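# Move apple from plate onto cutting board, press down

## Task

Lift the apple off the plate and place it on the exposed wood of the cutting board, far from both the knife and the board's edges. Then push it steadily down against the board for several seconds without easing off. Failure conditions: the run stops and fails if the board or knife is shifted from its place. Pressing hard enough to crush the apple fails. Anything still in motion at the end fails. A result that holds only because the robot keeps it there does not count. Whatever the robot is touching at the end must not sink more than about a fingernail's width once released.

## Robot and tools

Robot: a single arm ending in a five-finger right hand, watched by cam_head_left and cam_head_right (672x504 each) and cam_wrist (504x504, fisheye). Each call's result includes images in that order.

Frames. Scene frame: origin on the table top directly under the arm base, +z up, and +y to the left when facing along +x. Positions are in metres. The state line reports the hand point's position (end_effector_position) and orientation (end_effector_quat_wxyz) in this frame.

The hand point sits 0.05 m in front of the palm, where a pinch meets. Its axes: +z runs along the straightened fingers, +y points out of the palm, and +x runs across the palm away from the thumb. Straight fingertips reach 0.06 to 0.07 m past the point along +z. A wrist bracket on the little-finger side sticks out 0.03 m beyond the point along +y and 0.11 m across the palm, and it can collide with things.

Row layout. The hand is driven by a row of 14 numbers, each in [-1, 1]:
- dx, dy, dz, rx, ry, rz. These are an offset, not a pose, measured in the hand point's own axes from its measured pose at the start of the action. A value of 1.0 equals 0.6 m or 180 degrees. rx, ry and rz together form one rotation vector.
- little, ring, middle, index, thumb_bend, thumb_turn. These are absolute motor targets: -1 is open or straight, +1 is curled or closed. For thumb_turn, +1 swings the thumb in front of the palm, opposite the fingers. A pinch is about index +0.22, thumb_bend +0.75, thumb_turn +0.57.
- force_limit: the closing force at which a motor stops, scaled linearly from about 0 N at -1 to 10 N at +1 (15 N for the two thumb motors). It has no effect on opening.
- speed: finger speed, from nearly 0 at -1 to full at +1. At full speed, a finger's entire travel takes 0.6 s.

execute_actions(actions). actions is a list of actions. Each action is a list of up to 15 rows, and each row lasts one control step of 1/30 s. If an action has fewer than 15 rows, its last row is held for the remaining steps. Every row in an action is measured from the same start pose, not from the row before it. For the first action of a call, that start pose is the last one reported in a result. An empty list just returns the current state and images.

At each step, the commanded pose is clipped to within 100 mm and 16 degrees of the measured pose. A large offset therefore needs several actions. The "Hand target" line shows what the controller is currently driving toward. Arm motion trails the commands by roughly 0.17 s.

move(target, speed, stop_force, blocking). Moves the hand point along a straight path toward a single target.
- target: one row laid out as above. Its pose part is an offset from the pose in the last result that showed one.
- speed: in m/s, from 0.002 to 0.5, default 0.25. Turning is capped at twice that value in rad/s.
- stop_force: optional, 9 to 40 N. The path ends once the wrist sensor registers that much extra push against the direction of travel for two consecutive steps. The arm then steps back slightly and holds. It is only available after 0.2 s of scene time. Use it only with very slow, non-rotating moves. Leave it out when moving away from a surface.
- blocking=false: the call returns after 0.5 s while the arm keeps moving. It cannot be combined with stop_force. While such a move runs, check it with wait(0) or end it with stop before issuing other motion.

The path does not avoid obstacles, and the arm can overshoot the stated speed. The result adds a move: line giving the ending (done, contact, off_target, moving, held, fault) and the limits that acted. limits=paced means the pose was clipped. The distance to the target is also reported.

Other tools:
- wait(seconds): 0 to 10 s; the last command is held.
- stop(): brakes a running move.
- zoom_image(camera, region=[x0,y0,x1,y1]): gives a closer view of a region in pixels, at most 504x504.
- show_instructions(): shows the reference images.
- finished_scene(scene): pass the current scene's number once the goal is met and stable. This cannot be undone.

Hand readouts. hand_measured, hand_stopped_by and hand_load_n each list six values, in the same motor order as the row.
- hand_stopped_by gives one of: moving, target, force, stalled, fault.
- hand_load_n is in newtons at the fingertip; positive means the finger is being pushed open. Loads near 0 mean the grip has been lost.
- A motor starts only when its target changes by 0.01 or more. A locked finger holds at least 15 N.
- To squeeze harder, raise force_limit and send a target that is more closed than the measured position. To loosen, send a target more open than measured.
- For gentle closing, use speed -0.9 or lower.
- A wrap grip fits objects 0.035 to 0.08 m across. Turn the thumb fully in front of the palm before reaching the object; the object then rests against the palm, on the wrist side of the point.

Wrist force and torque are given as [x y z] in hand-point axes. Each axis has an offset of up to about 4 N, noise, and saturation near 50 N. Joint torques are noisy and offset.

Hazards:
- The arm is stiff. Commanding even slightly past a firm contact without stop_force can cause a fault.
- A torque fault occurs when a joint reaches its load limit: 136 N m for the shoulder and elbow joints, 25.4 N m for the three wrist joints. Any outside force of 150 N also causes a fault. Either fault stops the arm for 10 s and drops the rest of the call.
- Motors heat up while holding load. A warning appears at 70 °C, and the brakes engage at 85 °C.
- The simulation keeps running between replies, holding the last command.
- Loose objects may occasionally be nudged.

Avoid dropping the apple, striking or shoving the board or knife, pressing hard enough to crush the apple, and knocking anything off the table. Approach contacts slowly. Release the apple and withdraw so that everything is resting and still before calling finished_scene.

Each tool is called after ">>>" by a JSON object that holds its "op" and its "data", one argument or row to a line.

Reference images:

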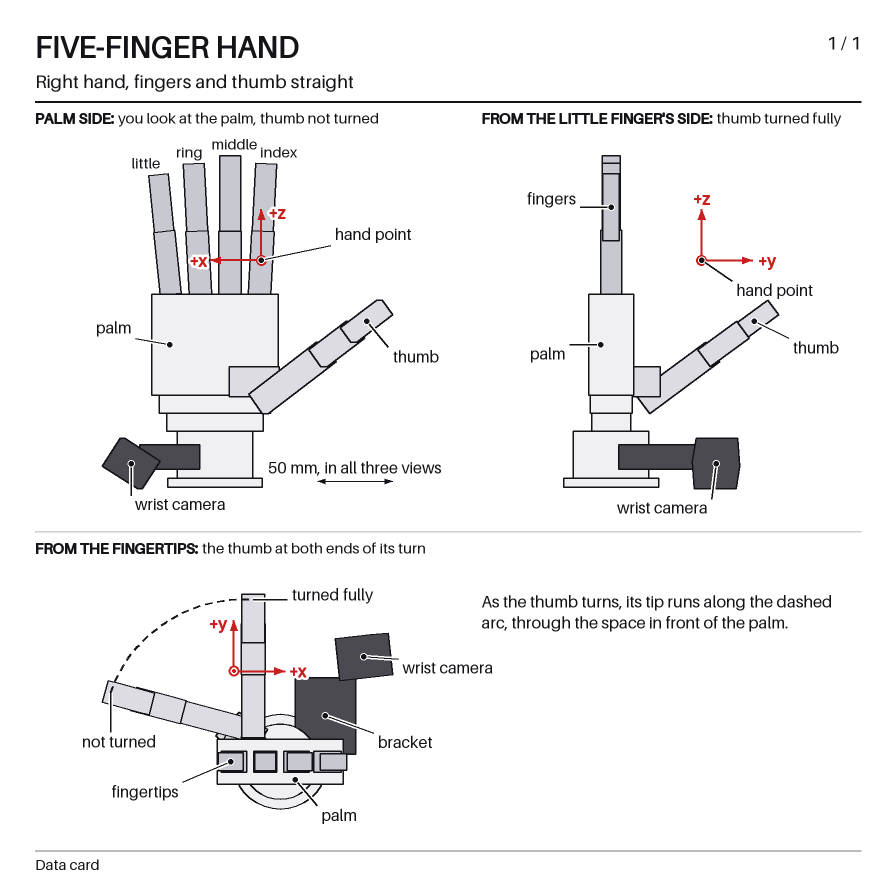

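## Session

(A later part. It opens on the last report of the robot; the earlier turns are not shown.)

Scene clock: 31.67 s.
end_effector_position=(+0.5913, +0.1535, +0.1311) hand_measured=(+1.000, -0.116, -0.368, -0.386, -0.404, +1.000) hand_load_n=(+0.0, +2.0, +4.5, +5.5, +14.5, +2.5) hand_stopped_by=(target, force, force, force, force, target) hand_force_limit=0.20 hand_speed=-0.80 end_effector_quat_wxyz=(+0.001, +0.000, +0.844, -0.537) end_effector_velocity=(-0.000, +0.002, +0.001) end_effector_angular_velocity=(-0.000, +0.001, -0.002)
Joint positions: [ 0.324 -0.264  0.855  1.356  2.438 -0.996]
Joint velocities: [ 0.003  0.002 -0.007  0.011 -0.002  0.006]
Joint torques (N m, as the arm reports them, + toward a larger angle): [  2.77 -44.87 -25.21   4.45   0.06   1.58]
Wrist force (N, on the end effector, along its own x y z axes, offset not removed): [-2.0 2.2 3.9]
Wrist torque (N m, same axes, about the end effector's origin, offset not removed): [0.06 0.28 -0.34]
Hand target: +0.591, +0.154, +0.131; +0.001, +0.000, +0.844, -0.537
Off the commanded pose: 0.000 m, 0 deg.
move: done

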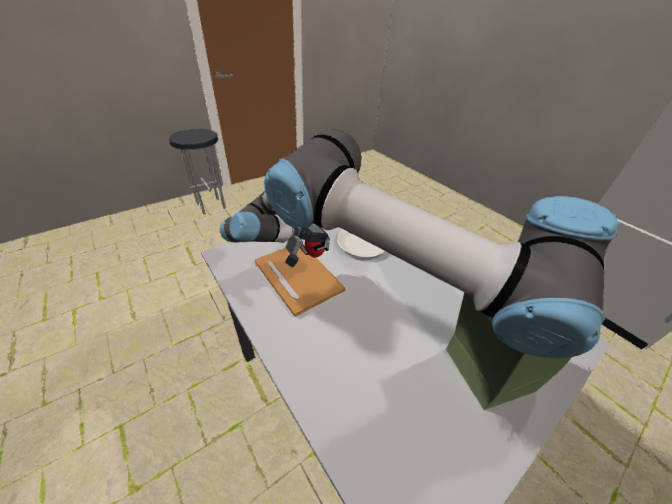

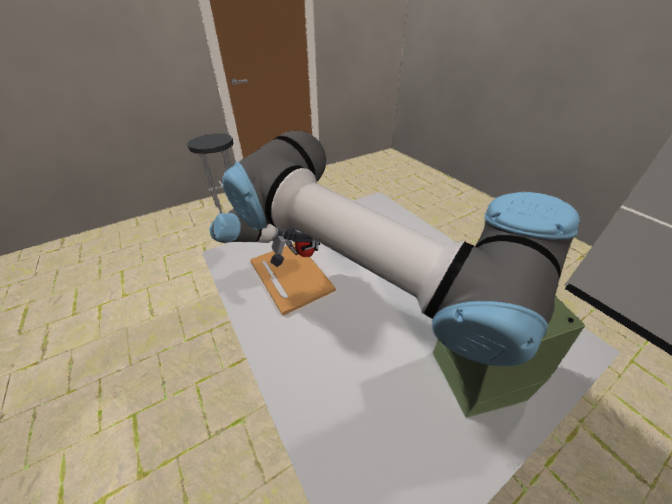

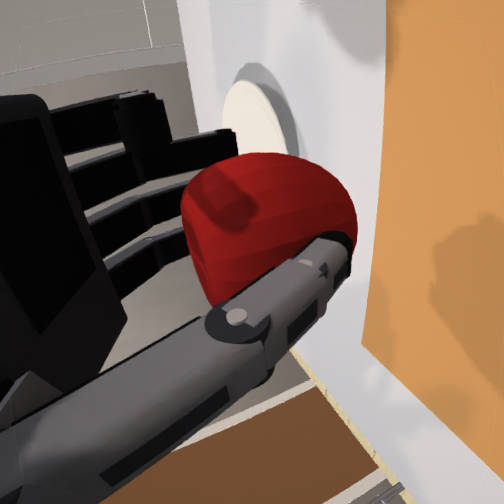

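>>> {"op": "move", "data": {
  "target": [0.0183, 0.1075, -0.049, 0, 0, 0, 1, 1, 0.95, 0.95, 1, 1, 0.2, -0.8],
  "speed": 0.08
}}

>>> {"op": "zoom_image", "data": {
  "camera": "cam_head_left",
  "region": [230, 190, 400, 320]
}}

>>> {"op": "zoom_image", "data": {
  "camera": "cam_head_right",
  "region": [220, 190, 390, 320]
}}

Scene clock: 35.33 s.
end_effector_position=(+0.5804, +0.2072, +0.0852) hand_measured=(+1.000, -0.116, -0.368, -0.386, -0.404, +1.000) hand_load_n=(+0.0, +2.0, +4.5, +5.5, +14.5, +2.5) hand_stopped_by=(target, force, force, force, force, target) hand_force_limit=0.20 hand_speed=-0.80 end_effector_quat_wxyz=(+0.001, +0.000, +0.844, -0.537) end_effector_velocity=(+0.000, +0.002, -0.001) end_effector_angular_velocity=(-0.001, -0.000, -0.001)
Joint positions: [ 0.416 -0.111  0.638  1.514  2.4   -0.869]
Joint velocities: [ 0.003  0.009 -0.016  0.012 -0.001  0.005]
Joint torques (N m, as the arm reports them, + toward a larger angle): [ -1.16 -45.61 -27.55   4.7   -0.09   1.34]
Wrist force (N, on the end effector, along its own x y z axes, offset not removed): [0.7 1.2 3.3]
Wrist torque (N m, same axes, about the end effector's origin, offset not removed): [-0.09 -0.19 -0.06]
Hand target: +0.580, +0.207, +0.085; +0.001, +0.000, +0.844, -0.537
Off the commanded pose: 0.000 m, 0 deg.
move: done

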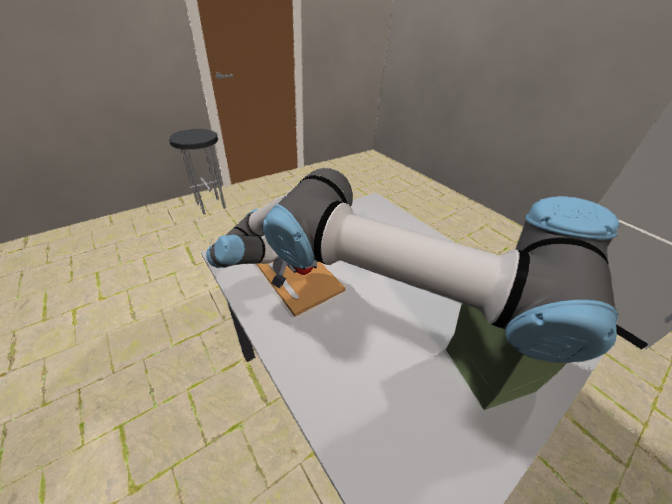

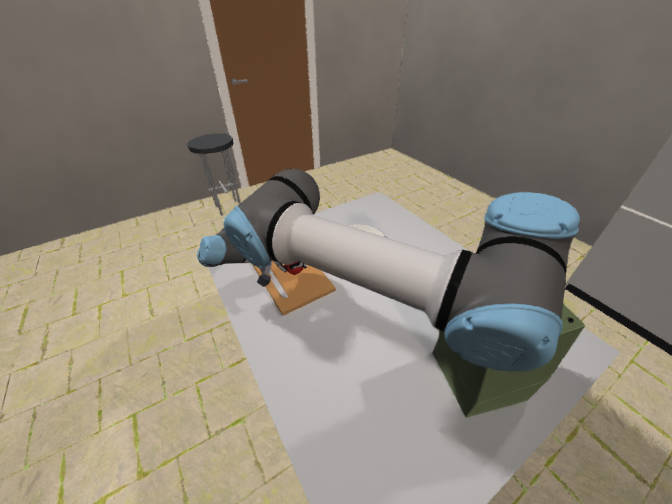

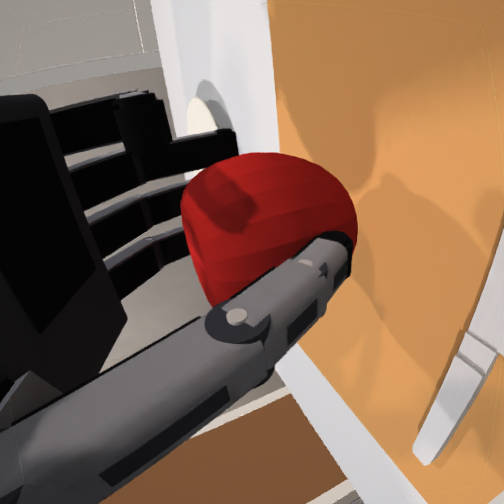

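Region (230, 190, 400, 320) of cam_head_left's 672x504 image, scaled by 2.965, with more detail than that image has; it fills the top 385 rows of this view, and the rest is white.

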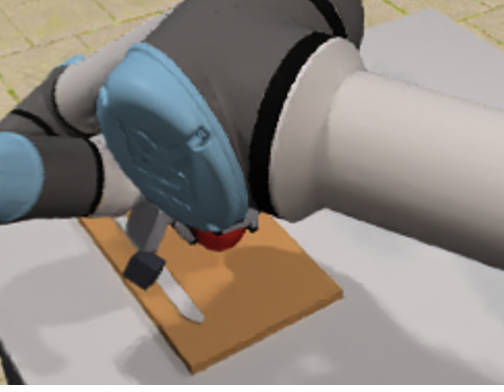

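Region (220, 190, 390, 320) of cam_head_right's 672x504 image, scaled by 2.965, with more detail than that image has; it fills the top 385 rows of this view, and the rest is white.

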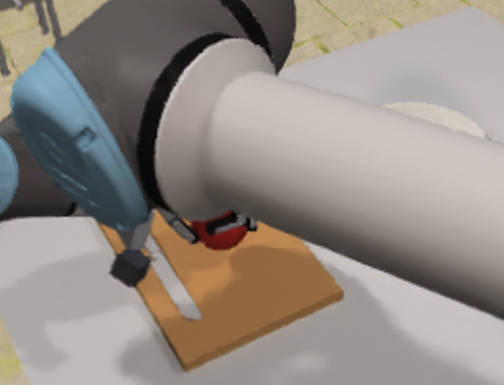

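>>> {"op": "move", "data": {
  "target": [0, 0.0529, 0.0247, 0, 0, 0, 1, 1, 0.95, 0.95, 1, 1, 0.2, -0.8],
  "speed": 0.008,
  "stop_force": 12
}}

Scene clock: 39.07 s.
end_effector_position=(+0.5805, +0.2074, +0.0637) hand_measured=(+1.000, -0.116, -0.368, -0.386, -0.404, +1.000) hand_load_n=(+0.0, +3.5, +6.5, +8.0, +12.0, +1.5) hand_stopped_by=(target, force, force, force, force, target) hand_force_limit=0.20 hand_speed=-0.80 end_effector_quat_wxyz=(+0.001, +0.000, +0.844, -0.537) end_effector_velocity=(-0.001, +0.000, +0.002) end_effector_angular_velocity=(-0.001, +0.000, +0.000)
Joint positions: [ 0.421 -0.052  0.569  1.529  2.398 -0.863]
Joint velocities: [ 0.    -0.008  0.012 -0.004  0.001  0.001]
Joint torques (N m, as the arm reports them, + toward a larger angle): [ -9.27 -46.51   0.5   -3.07  -1.52  -0.56]
Wrist force (N, on the end effector, along its own x y z axes, offset not removed): [3.5 -21.9 -6.8]
Wrist torque (N m, same axes, about the end effector's origin, offset not removed): [-0.01 0.51 -0.56]
Hand target: +0.580, +0.207, +0.064; +0.001, +0.000, +0.844, -0.537
Off the commanded pose: 0.014 m, 0 deg.
move: contact

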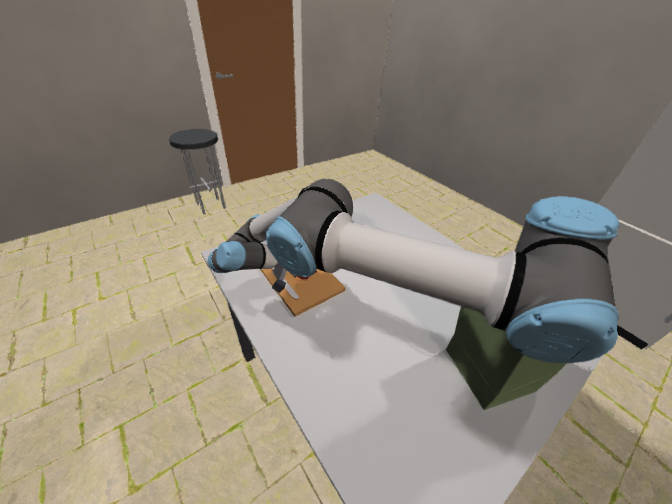

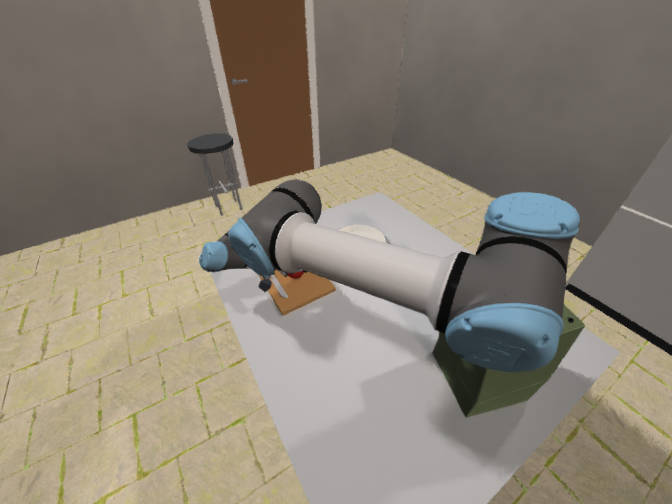

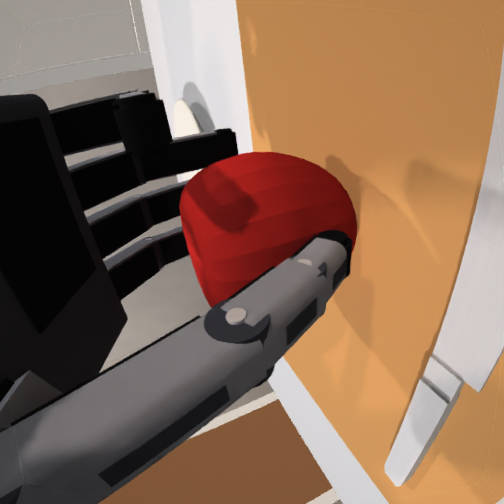

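>>> {"op": "wait", "data": {
  "seconds": 1
}}

Scene clock: 40.27 s.
end_effector_position=(+0.5805, +0.2073, +0.0641) hand_measured=(+1.000, -0.116, -0.368, -0.386, -0.404, +1.000) hand_load_n=(+0.0, +3.0, +5.5, +7.0, +13.5, +2.0) hand_stopped_by=(target, force, force, force, force, target) hand_force_limit=0.20 hand_speed=-0.80 end_effector_quat_wxyz=(+0.001, +0.000, +0.844, -0.537) end_effector_velocity=(+0.001, +0.001, +0.001) end_effector_angular_velocity=(+0.002, -0.004, -0.001)
Joint positions: [ 0.421 -0.053  0.571  1.528  2.398 -0.863]
Joint velocities: [-0.    -0.001 -0.003  0.001 -0.001  0.001]
Joint torques (N m, as the arm reports them, + toward a larger angle): [-16.16 -51.3    0.44   0.04  -1.62  -0.98]
Wrist force (N, on the end effector, along its own x y z axes, offset not removed): [0.6 -10.8 -3.6]
Wrist torque (N m, same axes, about the end effector's origin, offset not removed): [0.13 0.49 -0.39]
Hand target: +0.580, +0.207, +0.064; +0.001, +0.000, +0.844, -0.537
Off the commanded pose: 0.014 m, 0 deg.
wait: 1.00 s; at rest from the start

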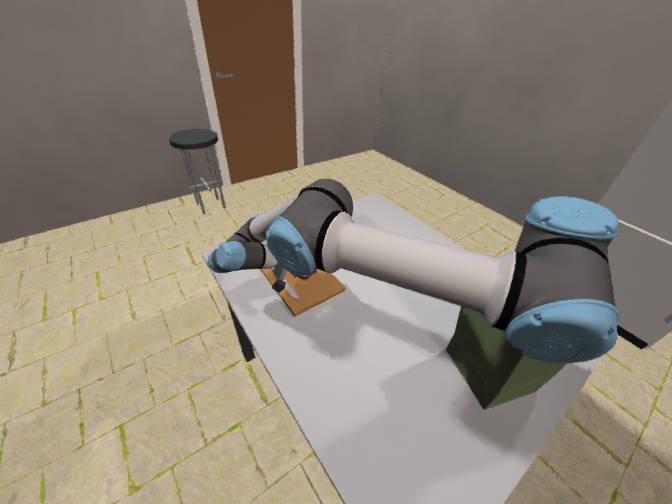

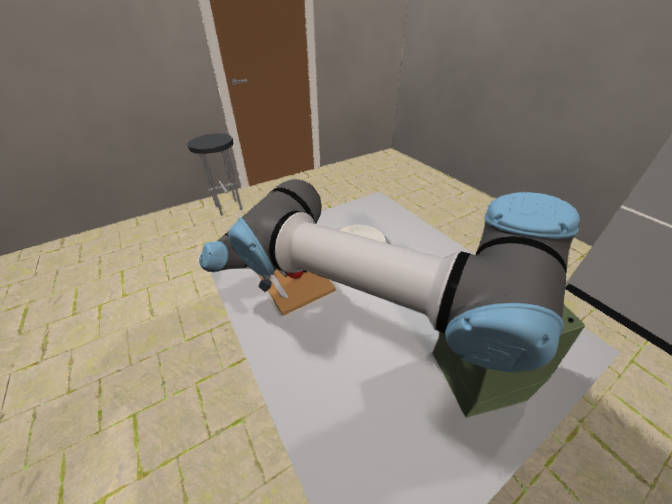

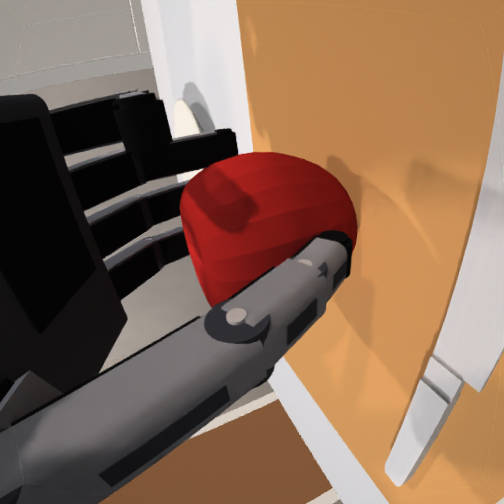

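>>> {"op": "execute_actions", "data": {
  "actions": [
    [[0, 0.00045, 0.0002, 0, 0, 0, 1, 1, 0.95, 0.95, 1, 1, 0.2, -0.8]]
  ]
}}

>>> {"op": "wait", "data": {
  "seconds": 1
}}

Scene clock: 41.27 s.
end_effector_position=(+0.5805, +0.2072, +0.0638) hand_measured=(+1.000, -0.116, -0.368, -0.386, -0.404, +1.000) hand_load_n=(+0.0, +3.0, +6.0, +7.0, +13.0, +1.5) hand_stopped_by=(target, force, force, force, force, target) hand_force_limit=0.20 hand_speed=-0.80 end_effector_quat_wxyz=(+0.001, +0.000, +0.844, -0.537) end_effector_velocity=(+0.001, +0.000, +0.001) end_effector_angular_velocity=(+0.000, -0.001, -0.000)
Joint positions: [ 0.421 -0.052  0.57   1.529  2.398 -0.863]
Joint velocities: [ 0.    -0.001 -0.     0.001 -0.     0.001]
Joint torques (N m, as the arm reports them, + toward a larger angle): [ -2.38 -36.62 -25.83   0.48  -2.45   1.39]
Wrist force (N, on the end effector, along its own x y z axes, offset not removed): [2.0 -15.4 -7.5]
Wrist torque (N m, same axes, about the end effector's origin, offset not removed): [0.38 0.63 -0.41]
Hand target: +0.580, +0.207, +0.064; +0.001, +0.000, +0.844, -0.537
Off the commanded pose: 0.000 m, 0 deg.

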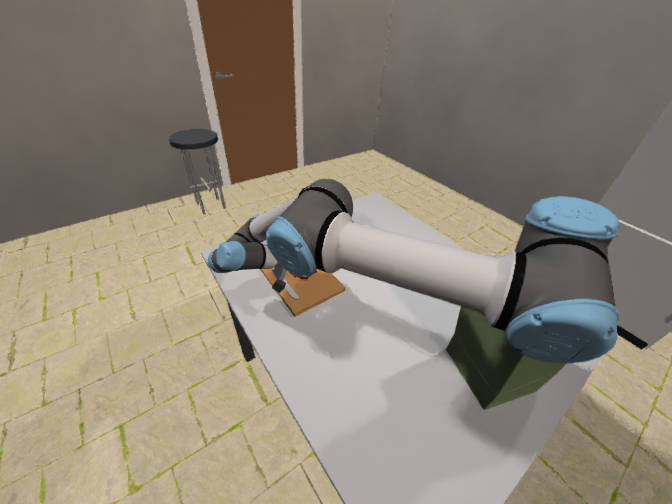

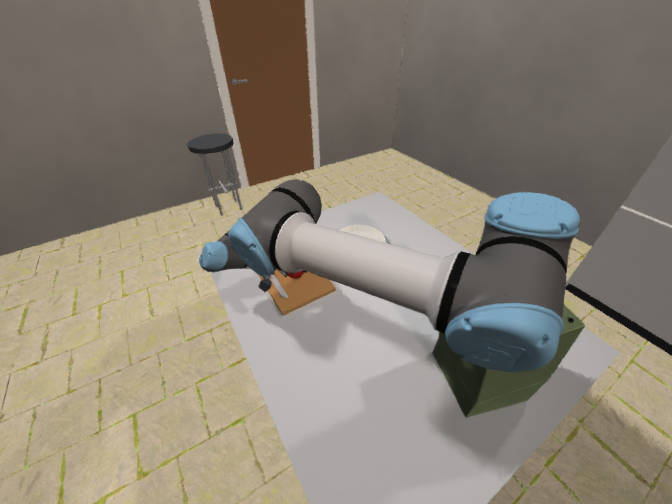

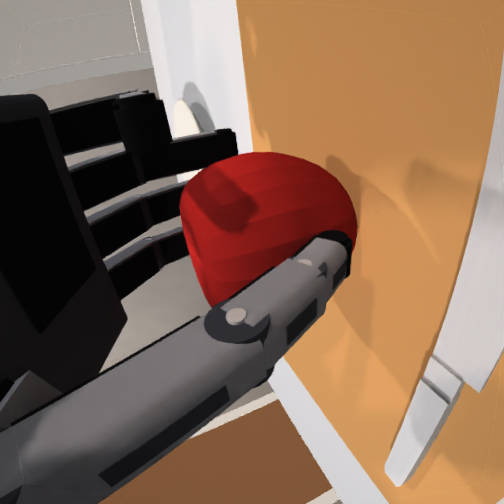

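Scene clock: 42.27 s.
end_effector_position=(+0.5805, +0.2073, +0.0638) hand_measured=(+1.000, -0.116, -0.368, -0.386, -0.404, +1.000) hand_load_n=(+0.0, +3.0, +6.0, +7.5, +12.5, +1.5) hand_stopped_by=(target, force, force, force, force, target) hand_force_limit=0.20 hand_speed=-0.80 end_effector_quat_wxyz=(+0.001, +0.000, +0.844, -0.537) end_effector_velocity=(-0.000, +0.001, -0.000) end_effector_angular_velocity=(+0.001, -0.002, -0.000)
Joint positions: [ 0.421 -0.052  0.57   1.529  2.398 -0.863]
Joint velocities: [ 0.001 -0.    -0.    -0.001 -0.001  0.001]
Joint torques (N m, as the arm reports them, + toward a larger angle): [  2.37 -34.99 -25.     0.34  -2.6    1.15]
Wrist force (N, on the end effector, along its own x y z axes, offset not removed): [3.5 -18.0 -6.9]
Wrist torque (N m, same axes, about the end effector's origin, offset not removed): [0.26 0.32 -0.38]
Hand target: +0.580, +0.207, +0.064; +0.001, +0.000, +0.844, -0.537
Off the commanded pose: 0.000 m, 0 deg.
wait: 1.00 s; at rest by 0.17 s

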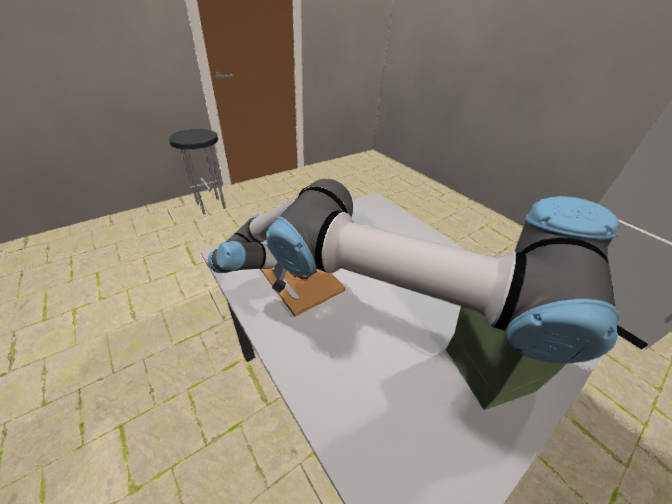

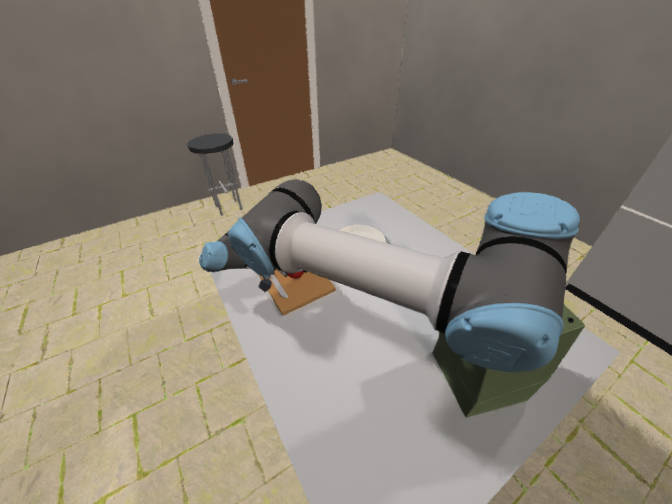

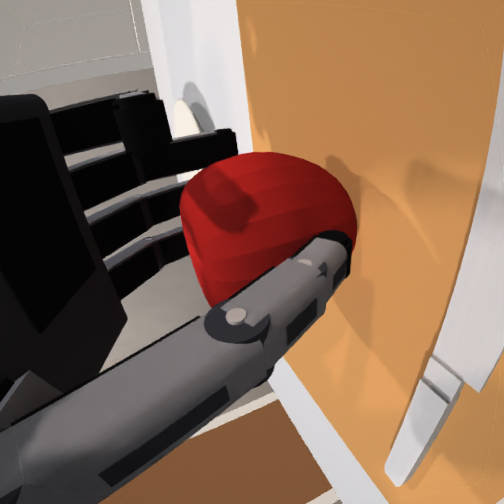

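>>> {"op": "wait", "data": {
  "seconds": 5
}}

Scene clock: 48.17 s.
end_effector_position=(+0.5805, +0.2073, +0.0638) hand_measured=(+1.000, -0.116, -0.368, -0.386, -0.404, +1.000) hand_load_n=(+0.0, +3.0, +6.0, +7.5, +12.5, +1.5) hand_stopped_by=(target, force, force, force, force, target) hand_force_limit=0.20 hand_speed=-0.80 end_effector_quat_wxyz=(+0.001, +0.000, +0.844, -0.537) end_effector_velocity=(+0.001, -0.000, +0.001) end_effector_angular_velocity=(+0.000, -0.003, -0.001)
Joint positions: [ 0.421 -0.052  0.57   1.529  2.398 -0.863]
Joint velocities: [-0.001 -0.002 -0.     0.     0.001  0.001]
Joint torques (N m, as the arm reports them, + toward a larger angle): [  2.36 -36.64 -25.32  -1.27  -2.55   1.02]
Wrist force (N, on the end effector, along its own x y z axes, offset not removed): [3.5 -18.4 -6.4]
Wrist torque (N m, same axes, about the end effector's origin, offset not removed): [0.07 0.42 -0.50]
Hand target: +0.580, +0.207, +0.064; +0.001, +0.000, +0.844, -0.537
Off the commanded pose: 0.000 m, 0 deg.
wait: 5.00 s; at rest from the start

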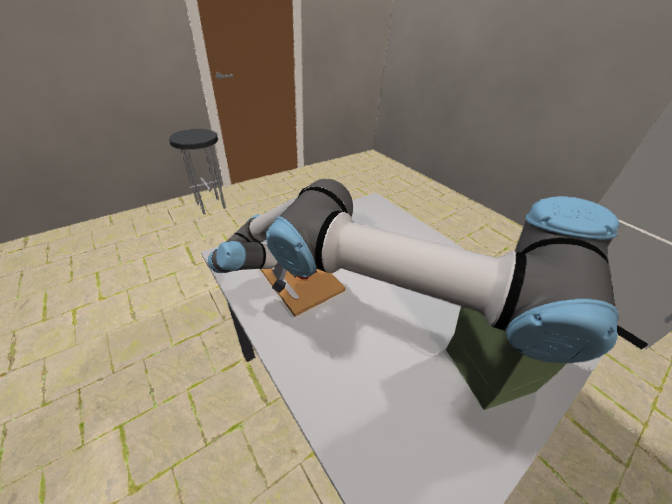

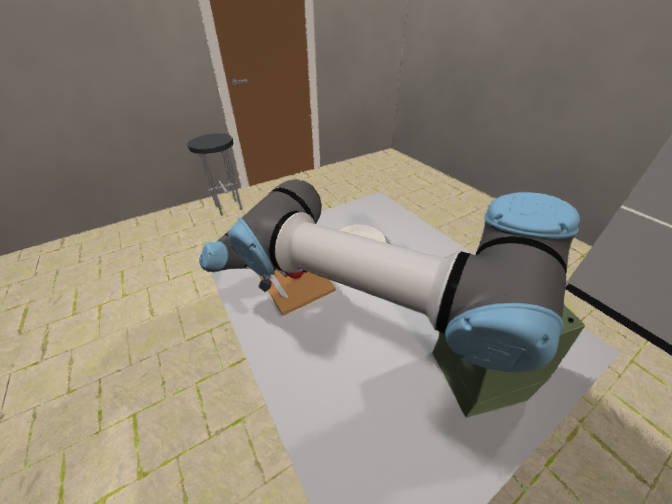

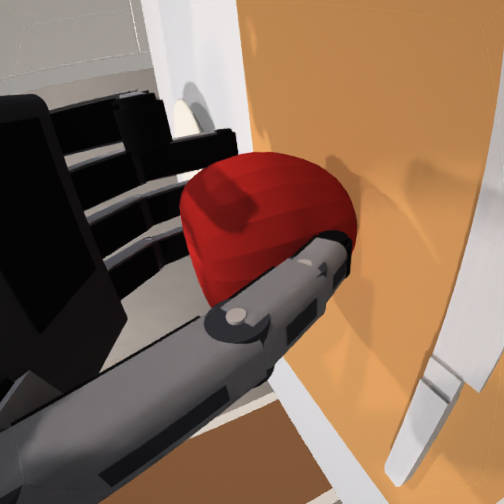

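>>> {"op": "finished_scene", "data": {
  "scene": 1
}}

The scene is finished: the task was done.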